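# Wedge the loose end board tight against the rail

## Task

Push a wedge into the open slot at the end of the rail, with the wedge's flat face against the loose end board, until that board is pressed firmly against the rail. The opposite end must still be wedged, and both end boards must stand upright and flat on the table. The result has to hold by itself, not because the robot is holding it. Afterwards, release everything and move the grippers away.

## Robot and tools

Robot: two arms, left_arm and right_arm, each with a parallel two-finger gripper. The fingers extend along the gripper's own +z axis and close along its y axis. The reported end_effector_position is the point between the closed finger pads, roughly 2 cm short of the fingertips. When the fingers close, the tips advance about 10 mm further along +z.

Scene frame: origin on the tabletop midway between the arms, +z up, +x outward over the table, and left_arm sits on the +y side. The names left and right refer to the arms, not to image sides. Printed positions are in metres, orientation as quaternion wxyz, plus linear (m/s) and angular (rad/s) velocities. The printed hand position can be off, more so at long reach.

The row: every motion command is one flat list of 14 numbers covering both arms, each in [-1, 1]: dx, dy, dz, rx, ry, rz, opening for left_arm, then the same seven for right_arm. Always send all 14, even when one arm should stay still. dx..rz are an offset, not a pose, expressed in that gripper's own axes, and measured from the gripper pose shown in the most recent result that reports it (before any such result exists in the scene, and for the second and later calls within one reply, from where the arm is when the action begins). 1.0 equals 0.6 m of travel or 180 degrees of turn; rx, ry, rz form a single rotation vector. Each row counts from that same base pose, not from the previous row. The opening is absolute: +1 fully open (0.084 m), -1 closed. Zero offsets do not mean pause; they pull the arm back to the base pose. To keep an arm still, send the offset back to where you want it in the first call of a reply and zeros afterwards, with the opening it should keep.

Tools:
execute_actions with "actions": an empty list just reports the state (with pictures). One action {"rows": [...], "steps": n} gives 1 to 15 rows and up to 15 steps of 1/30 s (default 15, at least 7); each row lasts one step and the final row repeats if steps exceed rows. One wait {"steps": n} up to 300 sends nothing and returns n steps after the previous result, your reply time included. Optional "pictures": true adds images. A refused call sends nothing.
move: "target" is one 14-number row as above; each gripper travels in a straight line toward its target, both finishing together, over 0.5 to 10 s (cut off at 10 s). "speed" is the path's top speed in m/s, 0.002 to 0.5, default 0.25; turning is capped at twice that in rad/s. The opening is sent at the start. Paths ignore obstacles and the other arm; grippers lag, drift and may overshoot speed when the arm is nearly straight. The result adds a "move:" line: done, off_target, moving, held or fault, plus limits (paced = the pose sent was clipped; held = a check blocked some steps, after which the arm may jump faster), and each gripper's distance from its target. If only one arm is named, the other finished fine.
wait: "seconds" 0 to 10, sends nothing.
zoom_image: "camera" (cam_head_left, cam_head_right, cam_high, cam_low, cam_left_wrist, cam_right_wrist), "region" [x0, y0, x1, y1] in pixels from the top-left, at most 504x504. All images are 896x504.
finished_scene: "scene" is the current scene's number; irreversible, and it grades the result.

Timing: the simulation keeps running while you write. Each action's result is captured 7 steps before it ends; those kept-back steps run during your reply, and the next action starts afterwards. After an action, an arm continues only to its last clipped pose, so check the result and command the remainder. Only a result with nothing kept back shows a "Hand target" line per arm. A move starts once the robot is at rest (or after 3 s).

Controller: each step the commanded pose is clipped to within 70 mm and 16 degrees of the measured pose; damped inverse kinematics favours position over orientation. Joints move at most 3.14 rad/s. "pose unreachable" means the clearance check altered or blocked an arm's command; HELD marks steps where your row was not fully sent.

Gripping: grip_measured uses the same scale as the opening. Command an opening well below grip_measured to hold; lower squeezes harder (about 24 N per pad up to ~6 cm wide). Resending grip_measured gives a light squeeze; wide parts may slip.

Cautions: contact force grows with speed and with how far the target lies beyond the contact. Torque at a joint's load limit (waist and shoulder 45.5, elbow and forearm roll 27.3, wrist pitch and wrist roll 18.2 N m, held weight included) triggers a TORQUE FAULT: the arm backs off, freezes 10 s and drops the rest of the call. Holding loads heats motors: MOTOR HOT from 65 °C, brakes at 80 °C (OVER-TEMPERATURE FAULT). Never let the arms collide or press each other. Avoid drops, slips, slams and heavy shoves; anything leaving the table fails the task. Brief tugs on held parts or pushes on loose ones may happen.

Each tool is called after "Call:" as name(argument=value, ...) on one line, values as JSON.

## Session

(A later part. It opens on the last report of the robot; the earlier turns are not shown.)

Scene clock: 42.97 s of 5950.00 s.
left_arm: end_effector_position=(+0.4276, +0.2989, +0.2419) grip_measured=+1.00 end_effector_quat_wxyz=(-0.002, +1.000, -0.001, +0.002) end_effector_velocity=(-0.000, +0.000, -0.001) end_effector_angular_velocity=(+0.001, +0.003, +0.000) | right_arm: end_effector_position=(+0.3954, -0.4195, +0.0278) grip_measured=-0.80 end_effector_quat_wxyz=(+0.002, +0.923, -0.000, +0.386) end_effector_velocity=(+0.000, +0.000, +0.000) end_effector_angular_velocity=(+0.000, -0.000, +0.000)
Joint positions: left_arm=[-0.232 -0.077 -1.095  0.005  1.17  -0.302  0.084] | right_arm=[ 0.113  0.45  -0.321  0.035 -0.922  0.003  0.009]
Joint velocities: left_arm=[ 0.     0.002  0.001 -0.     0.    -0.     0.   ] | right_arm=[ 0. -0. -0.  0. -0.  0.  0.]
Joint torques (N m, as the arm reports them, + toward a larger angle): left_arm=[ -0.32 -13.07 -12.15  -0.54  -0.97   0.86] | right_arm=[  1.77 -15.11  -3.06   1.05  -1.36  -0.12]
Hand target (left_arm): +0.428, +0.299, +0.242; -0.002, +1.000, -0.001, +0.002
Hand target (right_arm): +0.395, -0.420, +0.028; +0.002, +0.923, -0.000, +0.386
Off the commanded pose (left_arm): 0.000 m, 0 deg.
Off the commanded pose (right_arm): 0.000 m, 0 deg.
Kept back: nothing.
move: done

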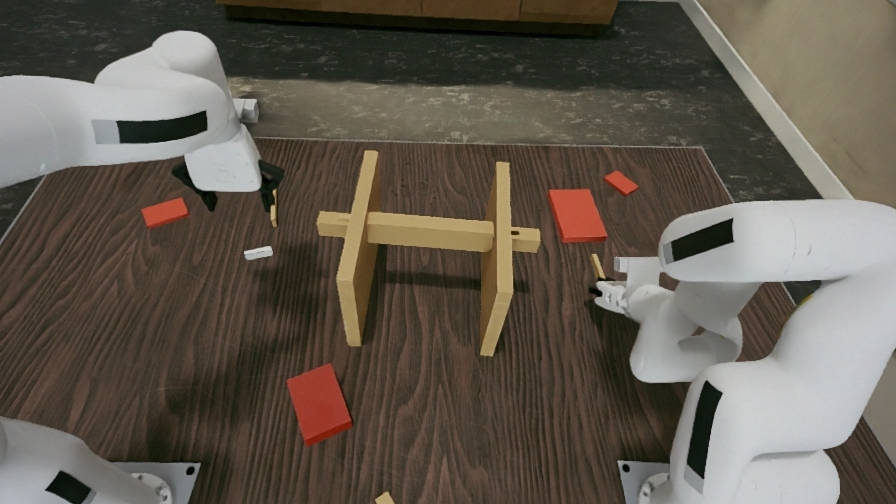

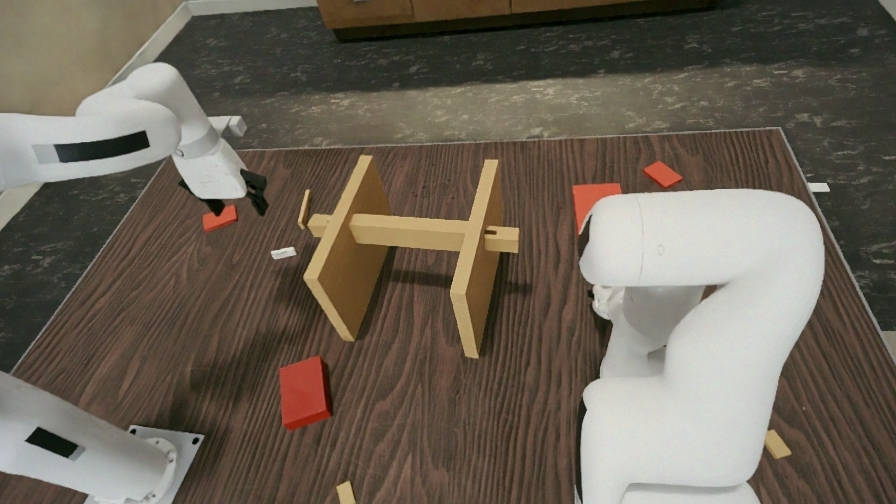

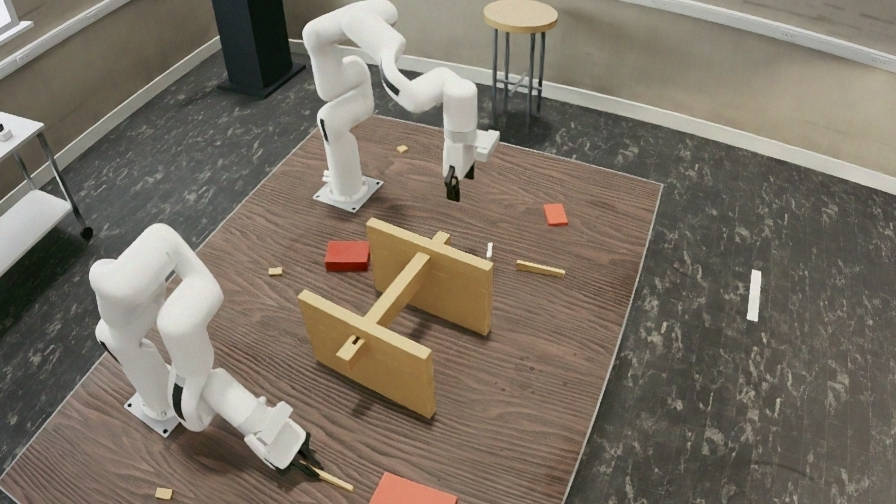

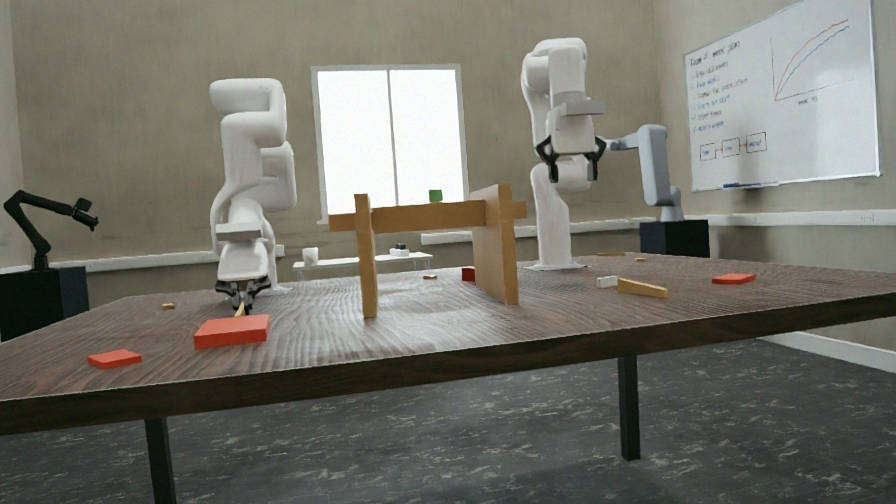

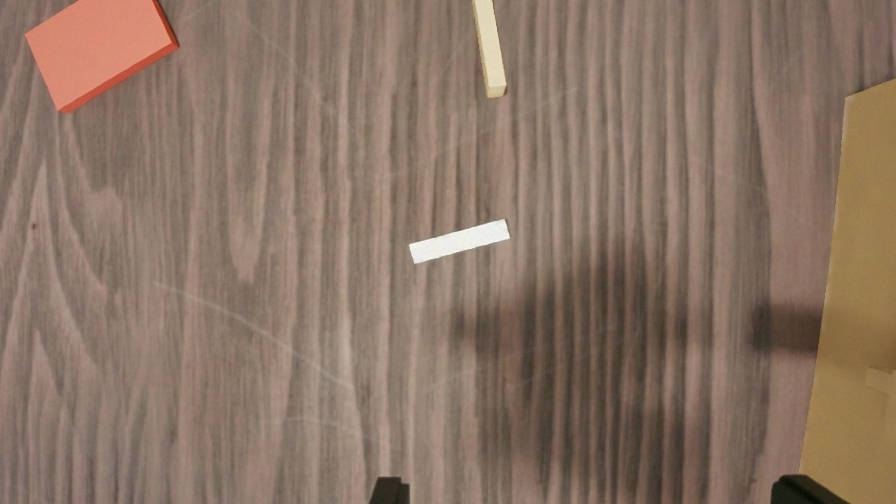

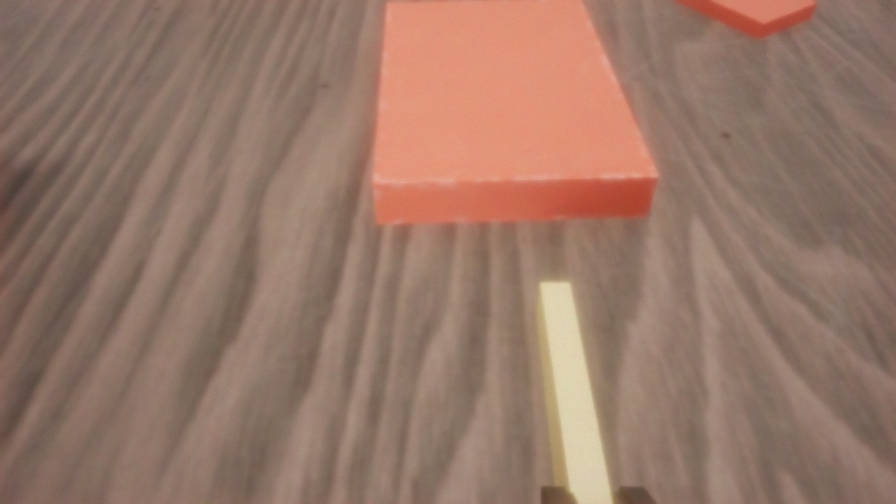

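Call:
move(target=[0,0,0,0,0,0,1,0.317,-0.15,-0.324,0,-0.252,0,-0.95], speed=0.25)

Call:
move(target=[0,0,0,0,0,0,1,0.017,-0.167,0,0.204,-0.187,0.499,-0.95], speed=0.35)

Scene clock: 46.40 s of 5950.00 s.
left_arm: end_effector_position=(+0.4276, +0.2989, +0.2419) grip_measured=+1.00 end_effector_quat_wxyz=(-0.002, +1.000, -0.001, +0.002) end_effector_velocity=(-0.001, +0.000, -0.001) end_effector_angular_velocity=(+0.001, +0.005, +0.000) | right_arm: end_effector_position=(+0.3903, -0.3294, +0.2990) grip_measured=-0.80 end_effector_quat_wxyz=(-0.000, +1.000, -0.000, -0.000) end_effector_velocity=(+0.002, +0.001, +0.005) end_effector_angular_velocity=(+0.002, -0.008, +0.000)
Joint positions: left_arm=[-0.232 -0.077 -1.095  0.005  1.17  -0.302  0.084] | right_arm=[ 0.298 -0.132 -1.2    0.     1.332  0.221  0.009]
Joint velocities: left_arm=[-0.     0.002  0.001 -0.     0.002 -0.    -0.   ] | right_arm=[ 0.    -0.    -0.012  0.     0.004  0.    -0.   ]
Joint torques (N m, as the arm reports them, + toward a larger angle): left_arm=[ -0.19 -13.07 -11.68  -0.56  -0.8    0.87] | right_arm=[  1.95 -15.54 -11.82   0.83  -0.73   0.  ]
Hand target (left_arm): +0.428, +0.299, +0.242; -0.002, +1.000, -0.001, +0.002
Hand target (right_arm): +0.391, -0.329, +0.299; -0.000, +1.000, -0.000, +0.000
Off the commanded pose (left_arm): 0.000 m, 0 deg.
Off the commanded pose (right_arm): 0.001 m, 0 deg.
Kept back: nothing.
move: done

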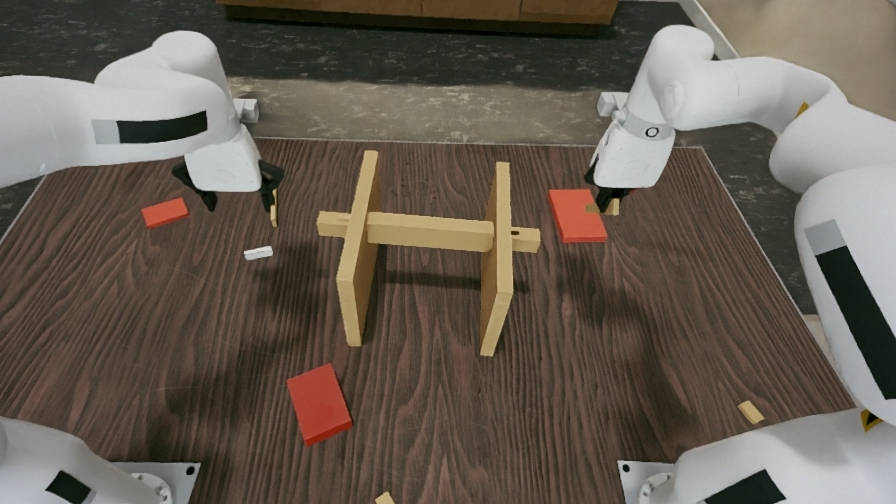

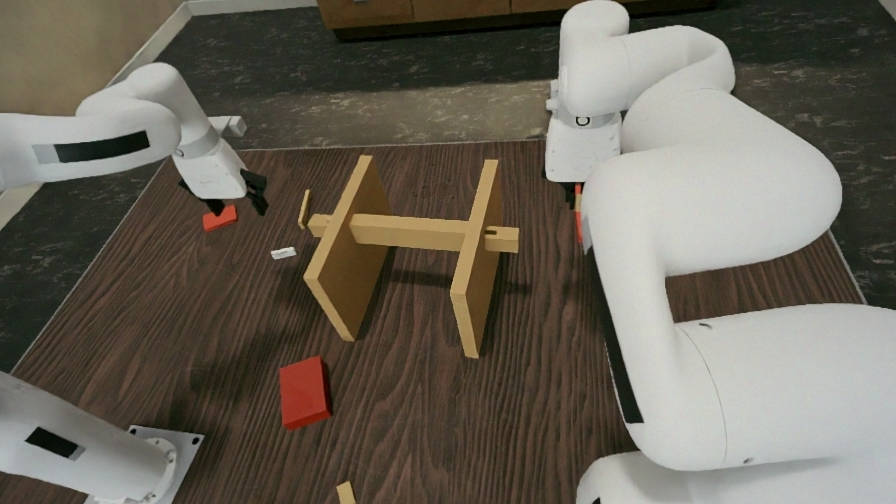

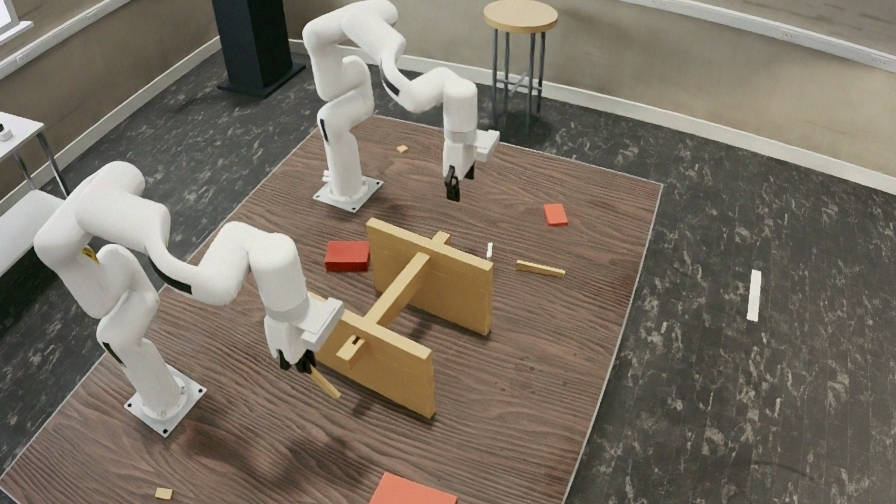

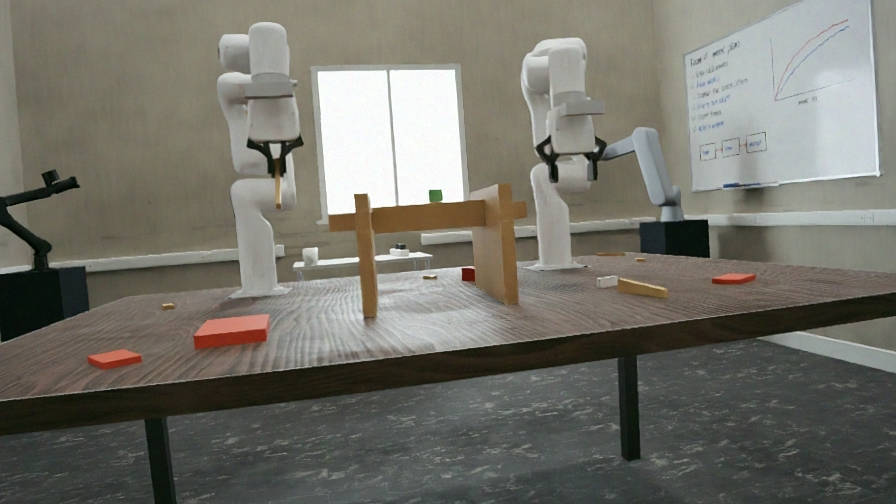

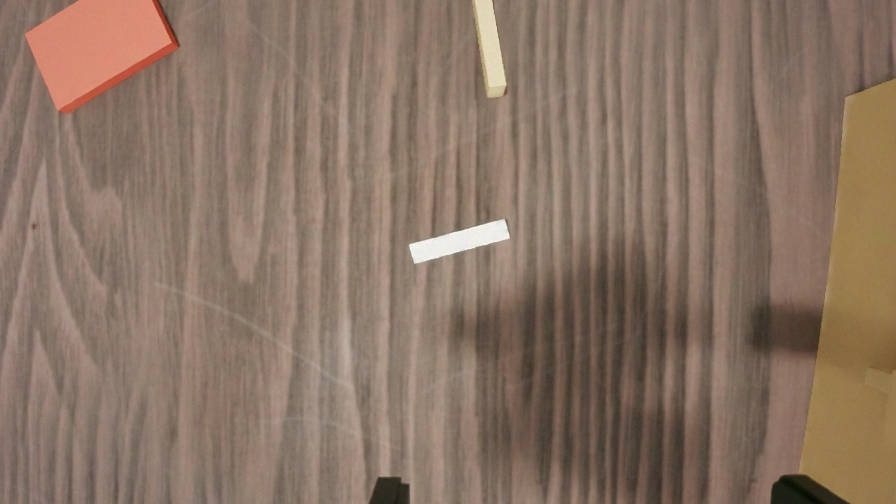

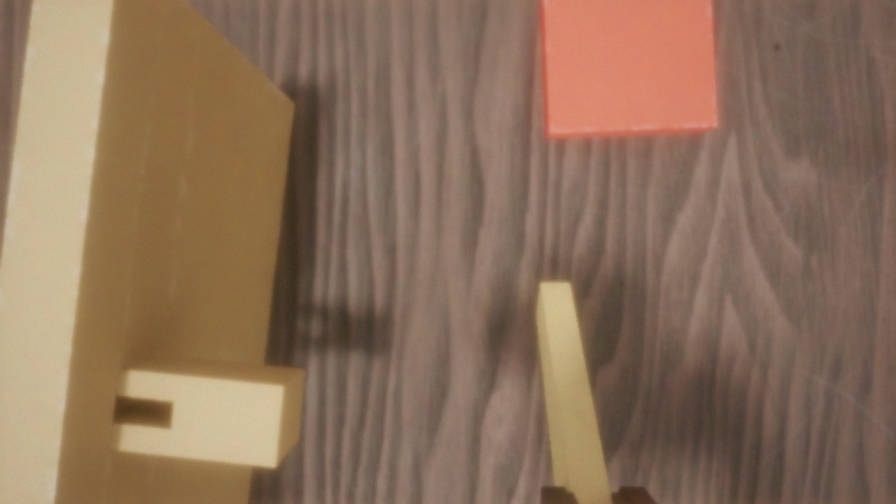

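Scene clock: 49.40 s of 5950.00 s.
left_arm: end_effector_position=(+0.4276, +0.2989, +0.2419) grip_measured=+1.00 end_effector_quat_wxyz=(-0.002, +1.000, -0.001, +0.002) end_effector_velocity=(-0.000, +0.000, -0.001) end_effector_angular_velocity=(+0.000, +0.002, +0.001) | right_arm: end_effector_position=(+0.4010, -0.2292, +0.2991) grip_measured=-0.80 end_effector_quat_wxyz=(-0.280, +0.625, -0.683, -0.255) end_effector_velocity=(+0.000, -0.000, -0.001) end_effector_angular_velocity=(+0.001, +0.002, -0.006)
Joint positions: left_arm=[-0.232 -0.077 -1.095  0.005  1.17  -0.302  0.084] | right_arm=[ 0.184 -0.15  -1.001  0.857  1.142  1.394  0.009]
Joint velocities: left_arm=[ 0.     0.     0.001 -0.     0.    -0.001 -0.   ] | right_arm=[ 0.    -0.001  0.004  0.002 -0.004  0.003  0.   ]
Joint torques (N m, as the arm reports them, + toward a larger angle): left_arm=[  0.1  -13.25 -12.38  -0.74  -0.65   0.94] | right_arm=[  2.22 -15.3  -11.72   1.78  -0.45  -0.07]
Hand target (left_arm): +0.428, +0.299, +0.242; -0.002, +1.000, -0.001, +0.002
Hand target (right_arm): +0.401, -0.229, +0.299; +0.280, -0.624, +0.683, +0.255
Off the commanded pose (left_arm): 0.000 m, 0 deg.
Off the commanded pose (right_arm): 0.000 m, 0 deg.
Kept back: nothing.
move: done

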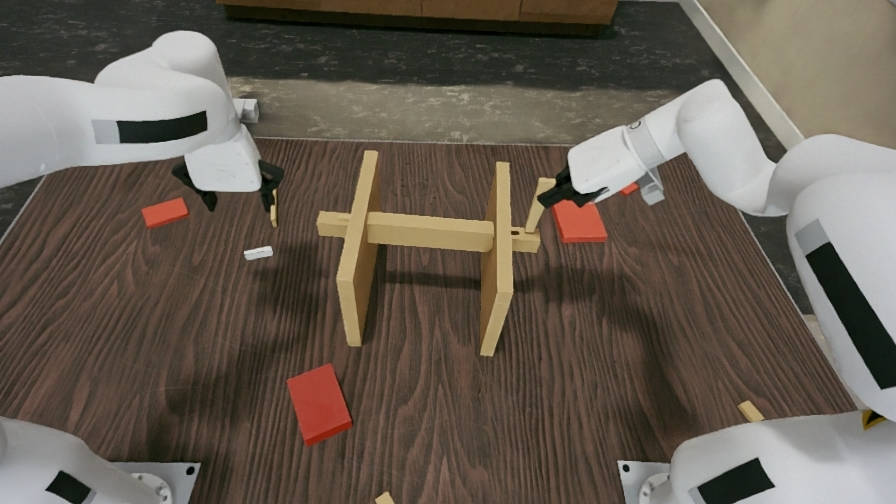

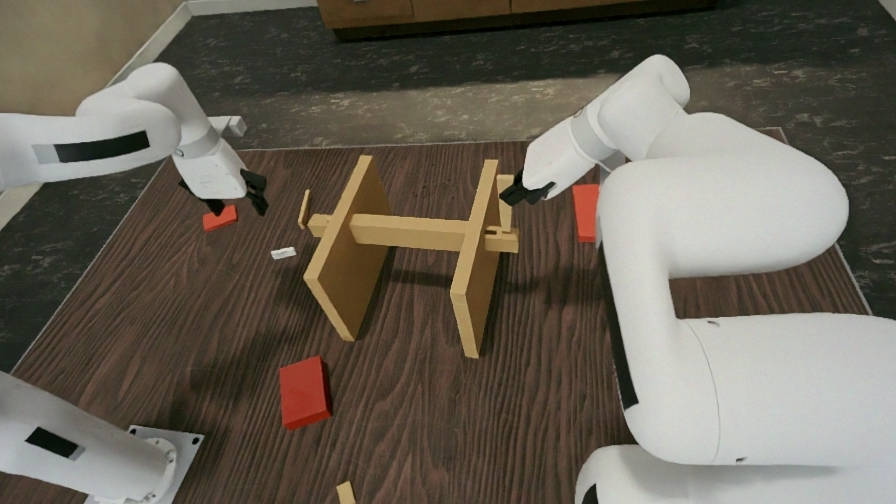

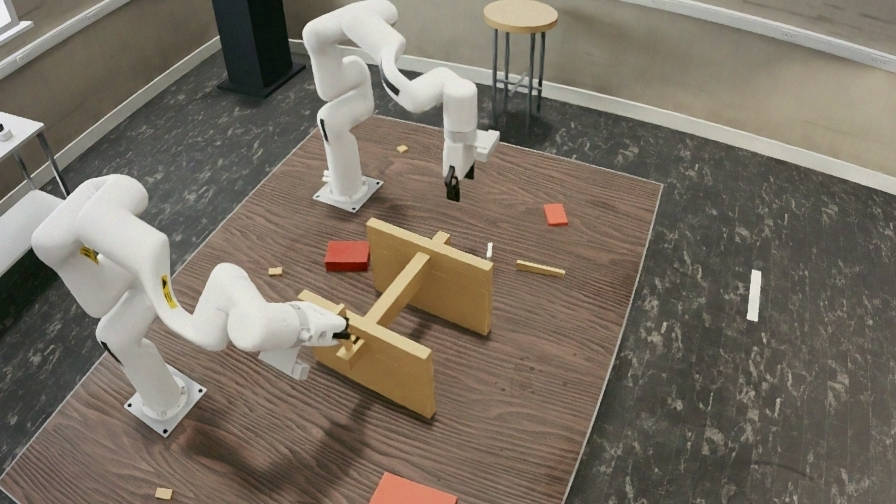

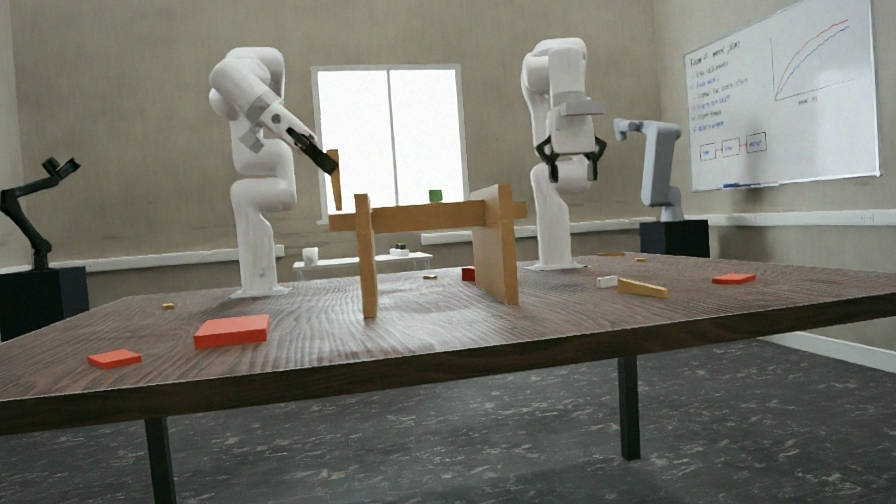

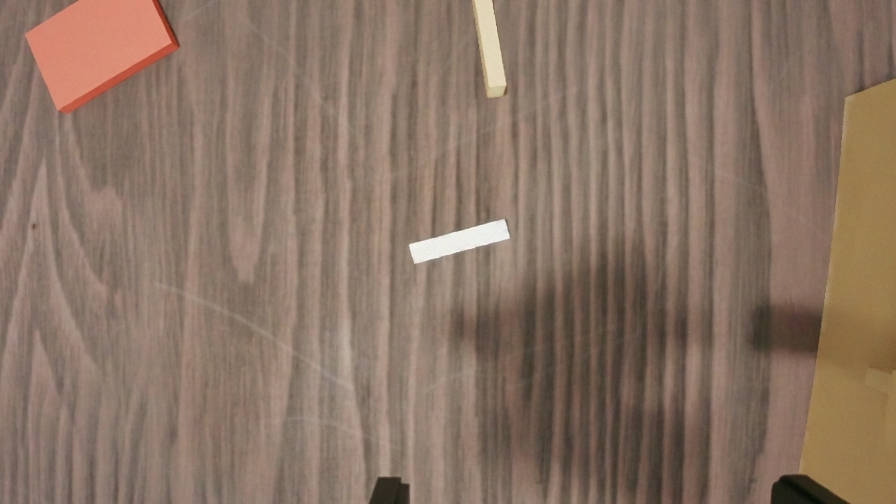

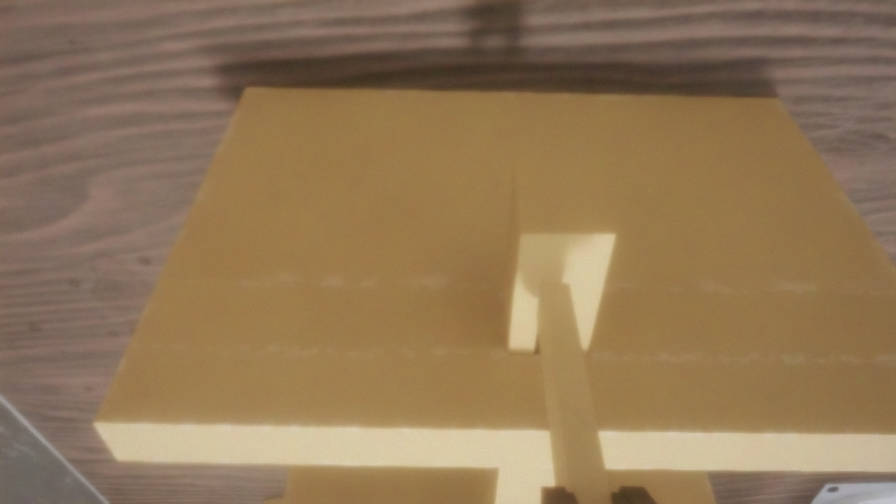

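Call:
zoom_image(camera="cam_low", region=[300, 140, 400, 240])

Call:
zoom_image(camera="cam_right_wrist", region=[490, 220, 640, 370])

Call:
zoom_image(camera="cam_head_left", region=[480, 170, 570, 260])

Region (300, 140, 400, 240) of cam_low's 896x504 image, scaled by 5.040, with more detail than that image has.

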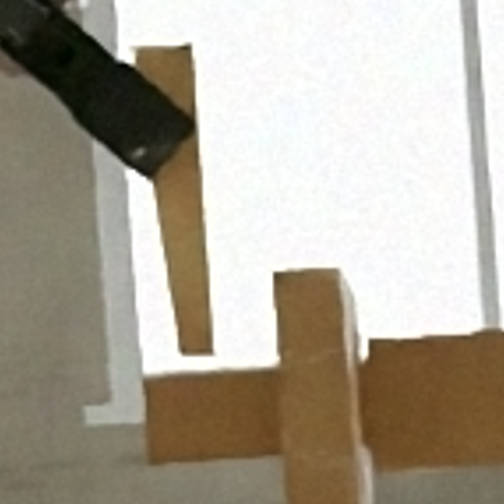

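Region (490, 220, 640, 370) of cam_right_wrist's 896x504 image, scaled by 3.360, with more detail than that image has.

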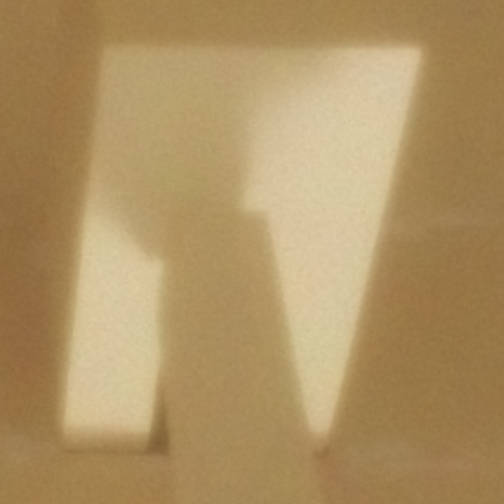

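Region (480, 170, 570, 260) of cam_head_left's 896x504 image, scaled by 5.600, with more detail than that image has.

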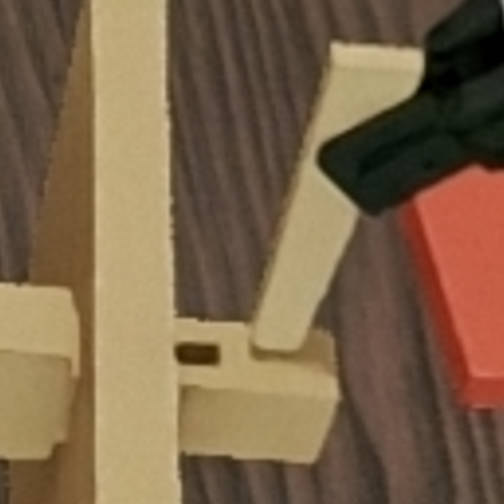

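Call:
move(target=[0,0,0,0,0,0,1,-0.026,0.008,0.0257,0,0.0067,0,-0.95], speed=0.05)

Call:
zoom_image(camera="cam_low", region=[300, 140, 400, 240])

Call:
zoom_image(camera="cam_right_wrist", region=[480, 160, 630, 310])

Call:
zoom_image(camera="cam_head_left", region=[480, 170, 570, 260])

Scene clock: 51.63 s of 5950.00 s.
left_arm: end_effector_position=(+0.4276, +0.2989, +0.2419) grip_measured=+1.00 end_effector_quat_wxyz=(-0.002, +1.000, -0.001, +0.002) end_effector_velocity=(+0.000, -0.000, -0.000) end_effector_angular_velocity=(+0.000, +0.000, -0.000) | right_arm: end_effector_position=(+0.3982, -0.2071, +0.2990) grip_measured=-0.80 end_effector_quat_wxyz=(-0.273, +0.627, -0.686, -0.248) end_effector_velocity=(+0.000, +0.000, +0.000) end_effector_angular_velocity=(-0.001, -0.002, -0.002)
Joint positions: left_arm=[-0.232 -0.077 -1.095  0.005  1.17  -0.302  0.084] | right_arm=[ 0.25  -0.151 -1.002  0.841  1.094  1.45   0.009]
Joint velocities: left_arm=[-0.     0.001 -0.001  0.     0.     0.    -0.   ] | right_arm=[ 0.001 -0.    -0.    -0.001 -0.003  0.002  0.   ]
Joint torques (N m, as the arm reports them, + toward a larger angle): left_arm=[  0.03 -12.77 -12.14  -0.85  -0.67   0.91] | right_arm=[  1.71 -14.95 -11.76   1.85  -0.33  -0.1 ]
Hand target (left_arm): +0.428, +0.299, +0.242; -0.002, +1.000, -0.001, +0.002
Hand target (right_arm): +0.398, -0.207, +0.299; +0.273, -0.627, +0.686, +0.248
Off the commanded pose (left_arm): 0.000 m, 0 deg.
Off the commanded pose (right_arm): 0.000 m, 0 deg.
Kept back: nothing.
move: done

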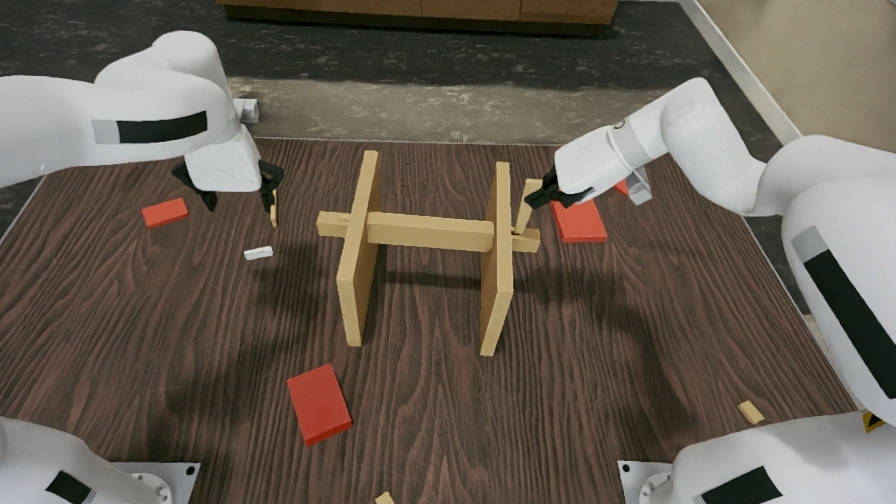

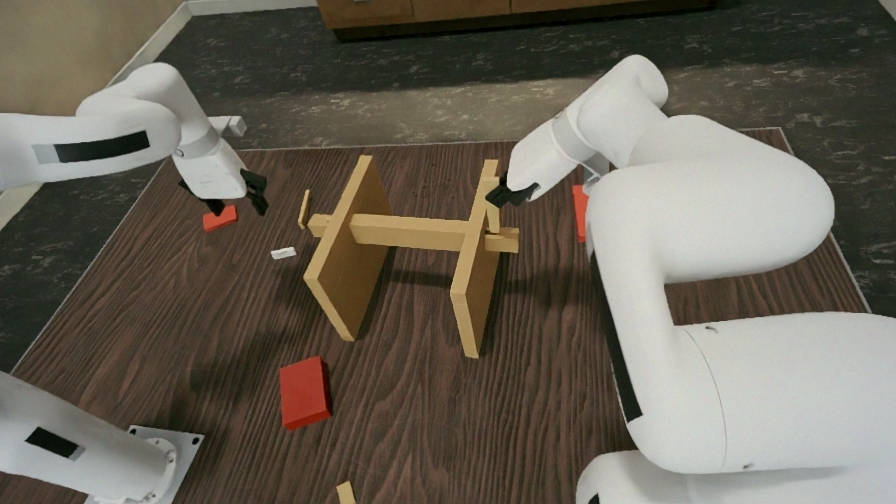

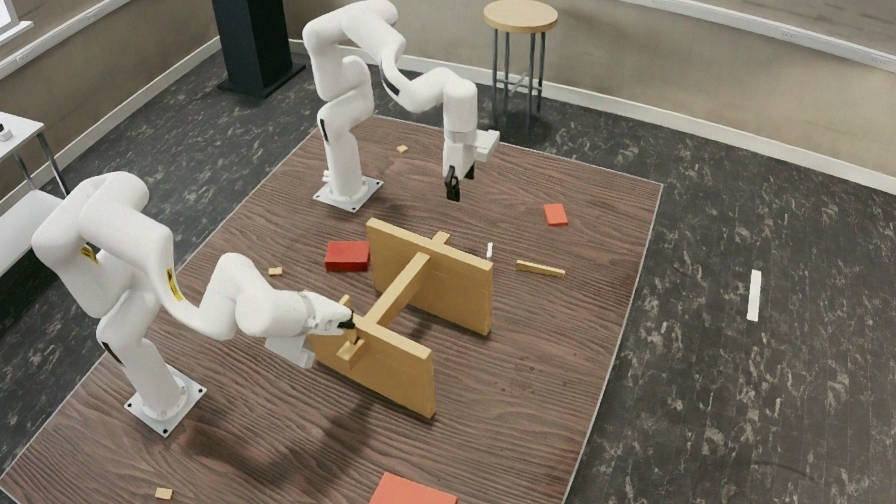

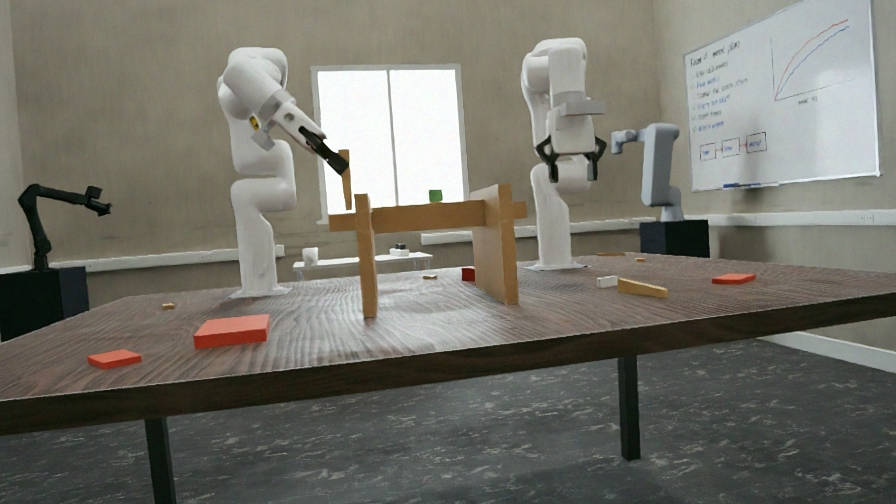

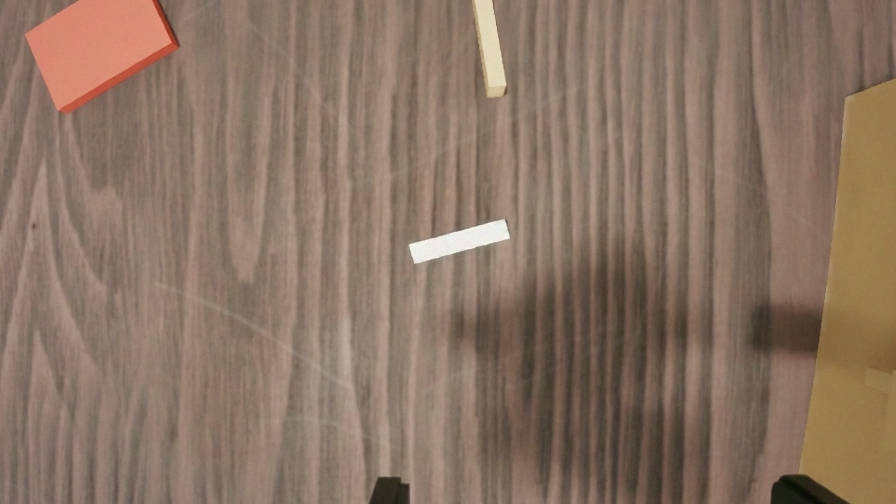

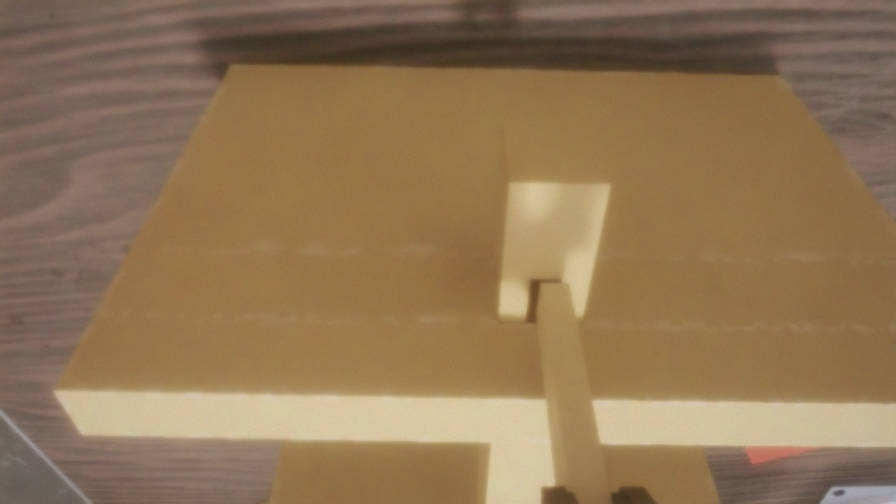

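Region (300, 140, 400, 240) of cam_low's 896x504 image, scaled by 5.040, with more detail than that image has.

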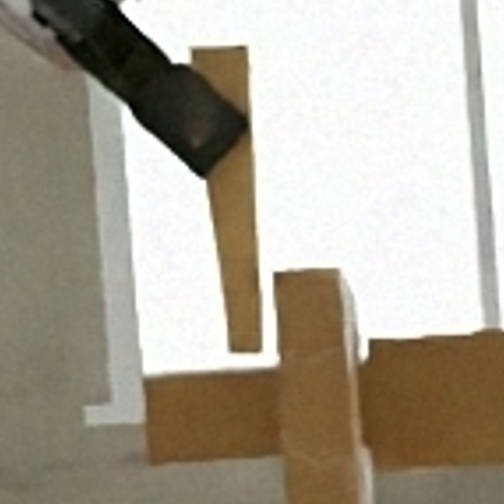

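Region (480, 160, 630, 310) of cam_right_wrist's 896x504 image, scaled by 3.360, with more detail than that image has.

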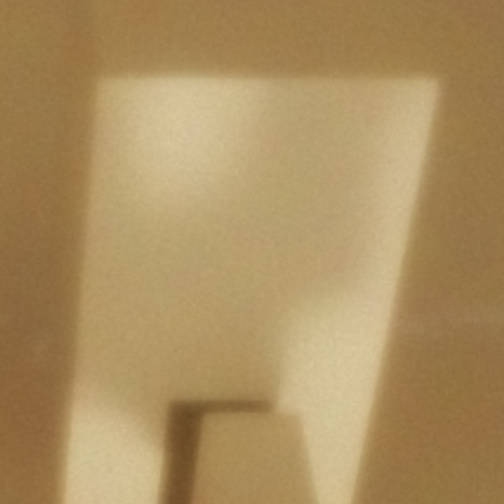

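Region (480, 170, 570, 260) of cam_head_left's 896x504 image, scaled by 5.600, with more detail than that image has.

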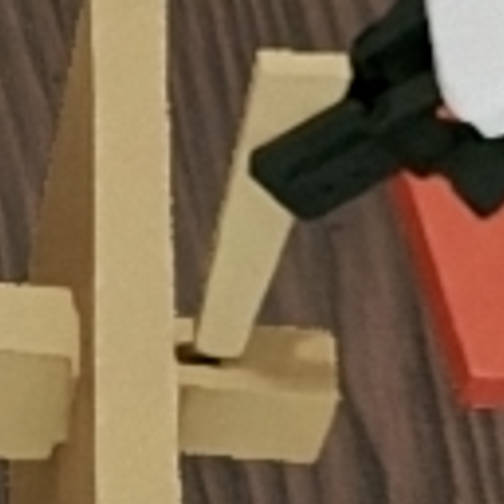

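Call:
move(target=[0,0,0,0,0,0,1,-0.0007,-0.0017,0.01,0,0,0,-0.95], speed=0.03)

Call:
zoom_image(camera="cam_low", region=[300, 140, 400, 240])

Call:
zoom_image(camera="cam_right_wrist", region=[490, 230, 590, 330])

Call:
zoom_image(camera="cam_head_left", region=[490, 200, 550, 260])

Scene clock: 53.07 s of 5950.00 s.
left_arm: end_effector_position=(+0.4276, +0.2989, +0.2419) grip_measured=+1.00 end_effector_quat_wxyz=(-0.002, +1.000, -0.001, +0.002) end_effector_velocity=(+0.000, -0.000, +0.000) end_effector_angular_velocity=(-0.000, -0.001, -0.001) | right_arm: end_effector_position=(+0.3997, -0.2028, +0.2949) grip_measured=-0.80 end_effector_quat_wxyz=(-0.273, +0.627, -0.686, -0.248) end_effector_velocity=(+0.000, +0.000, +0.001) end_effector_angular_velocity=(+0.001, -0.003, -0.000)
Joint positions: left_arm=[-0.232 -0.077 -1.095  0.005  1.17  -0.302  0.084] | right_arm=[ 0.261 -0.14  -1.001  0.846  1.079  1.448  0.009]
Joint velocities: left_arm=[-0.    -0.001  0.     0.    -0.001  0.    -0.   ] | right_arm=[ 0.001 -0.001 -0.001  0.001 -0.001 -0.     0.   ]
Joint torques (N m, as the arm reports them, + toward a larger angle): left_arm=[  0.38 -12.66 -12.23  -0.75  -0.95   0.79] | right_arm=[  1.91 -15.45 -11.94   1.77  -0.34  -0.12]
Hand target (left_arm): +0.428, +0.299, +0.242; -0.002, +1.000, -0.001, +0.002
Hand target (right_arm): +0.400, -0.203, +0.295; +0.273, -0.627, +0.686, +0.248
Off the commanded pose (left_arm): 0.000 m, 0 deg.
Off the commanded pose (right_arm): 0.000 m, 0 deg.
Kept back: nothing.
move: done

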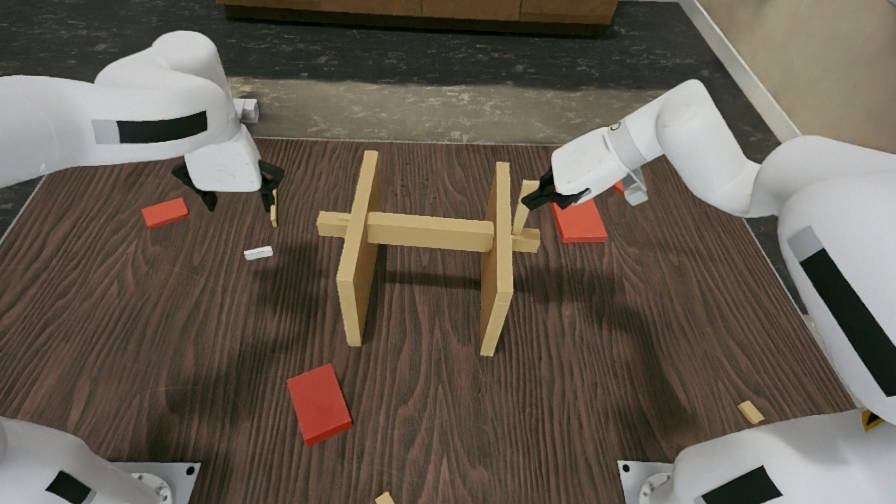

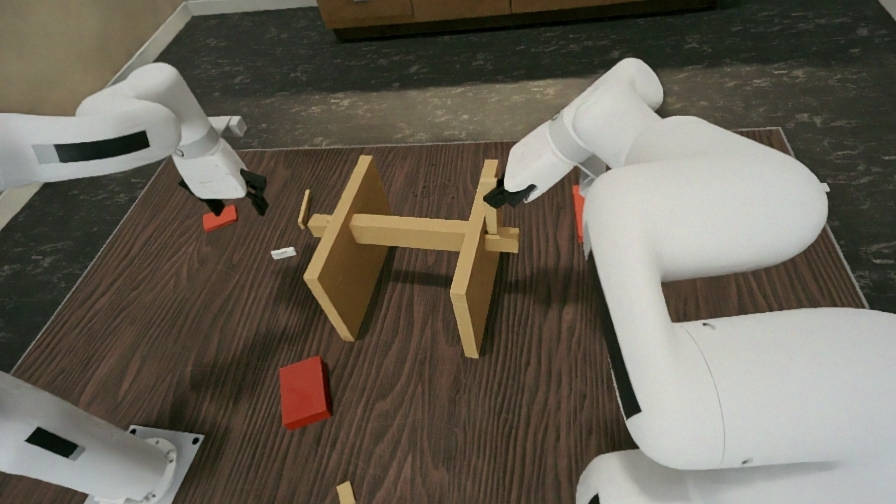

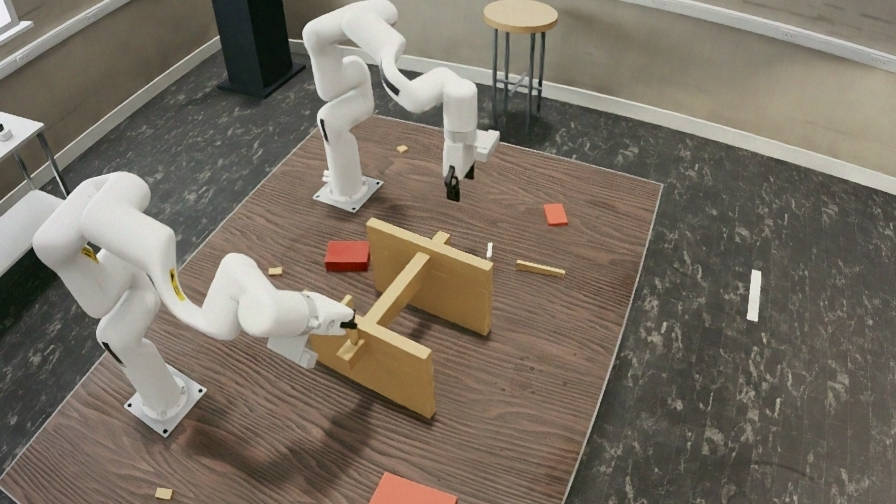

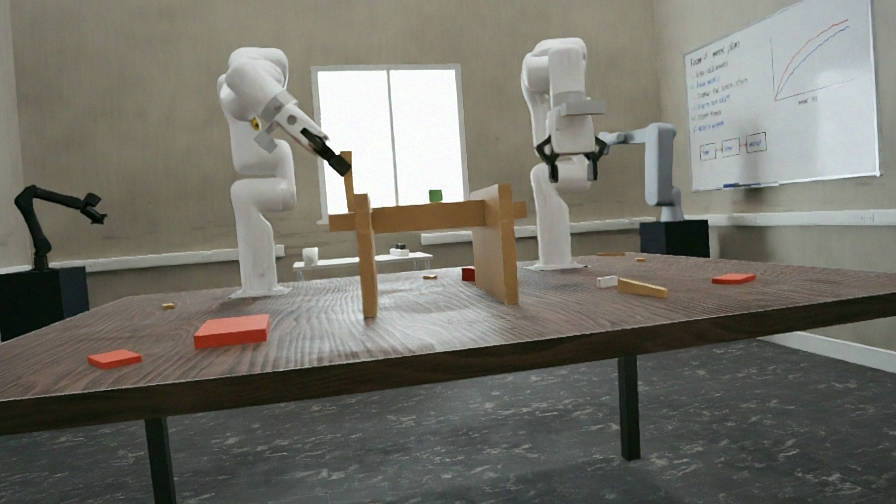

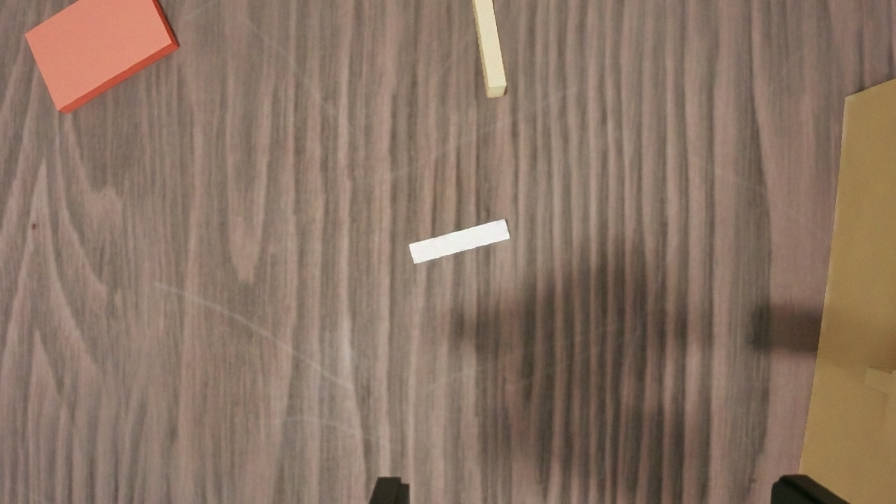

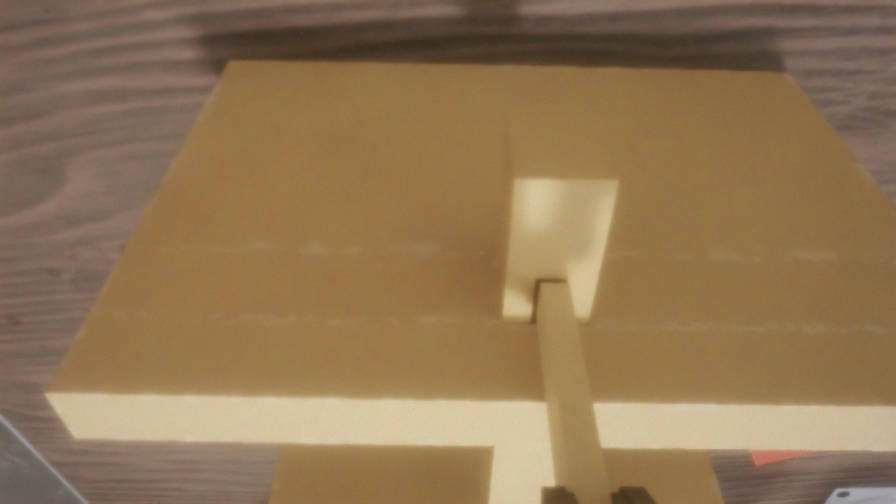

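Region (300, 140, 400, 240) of cam_low's 896x504 image, scaled by 5.040, with more detail than that image has.

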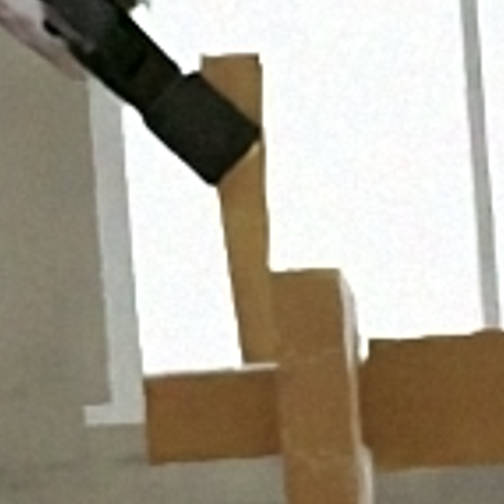

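Region (490, 230, 590, 330) of cam_right_wrist's 896x504 image, scaled by 5.040, with more detail than that image has.

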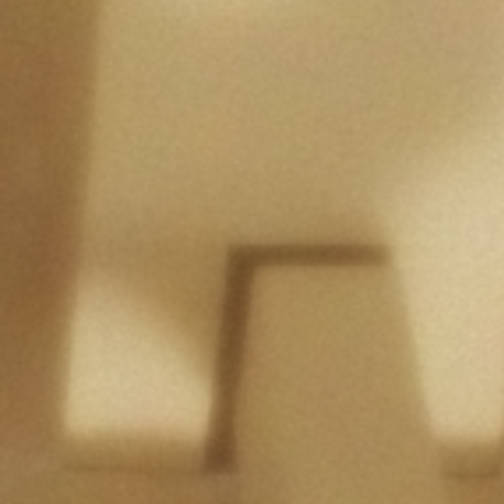

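Region (490, 200, 550, 260) of cam_head_left's 896x504 image, scaled by 8.400, with more detail than that image has.

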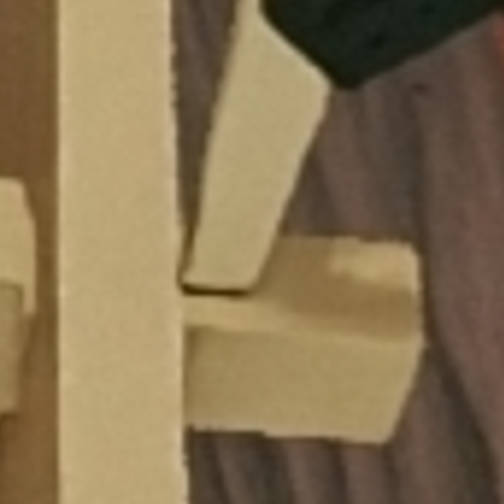

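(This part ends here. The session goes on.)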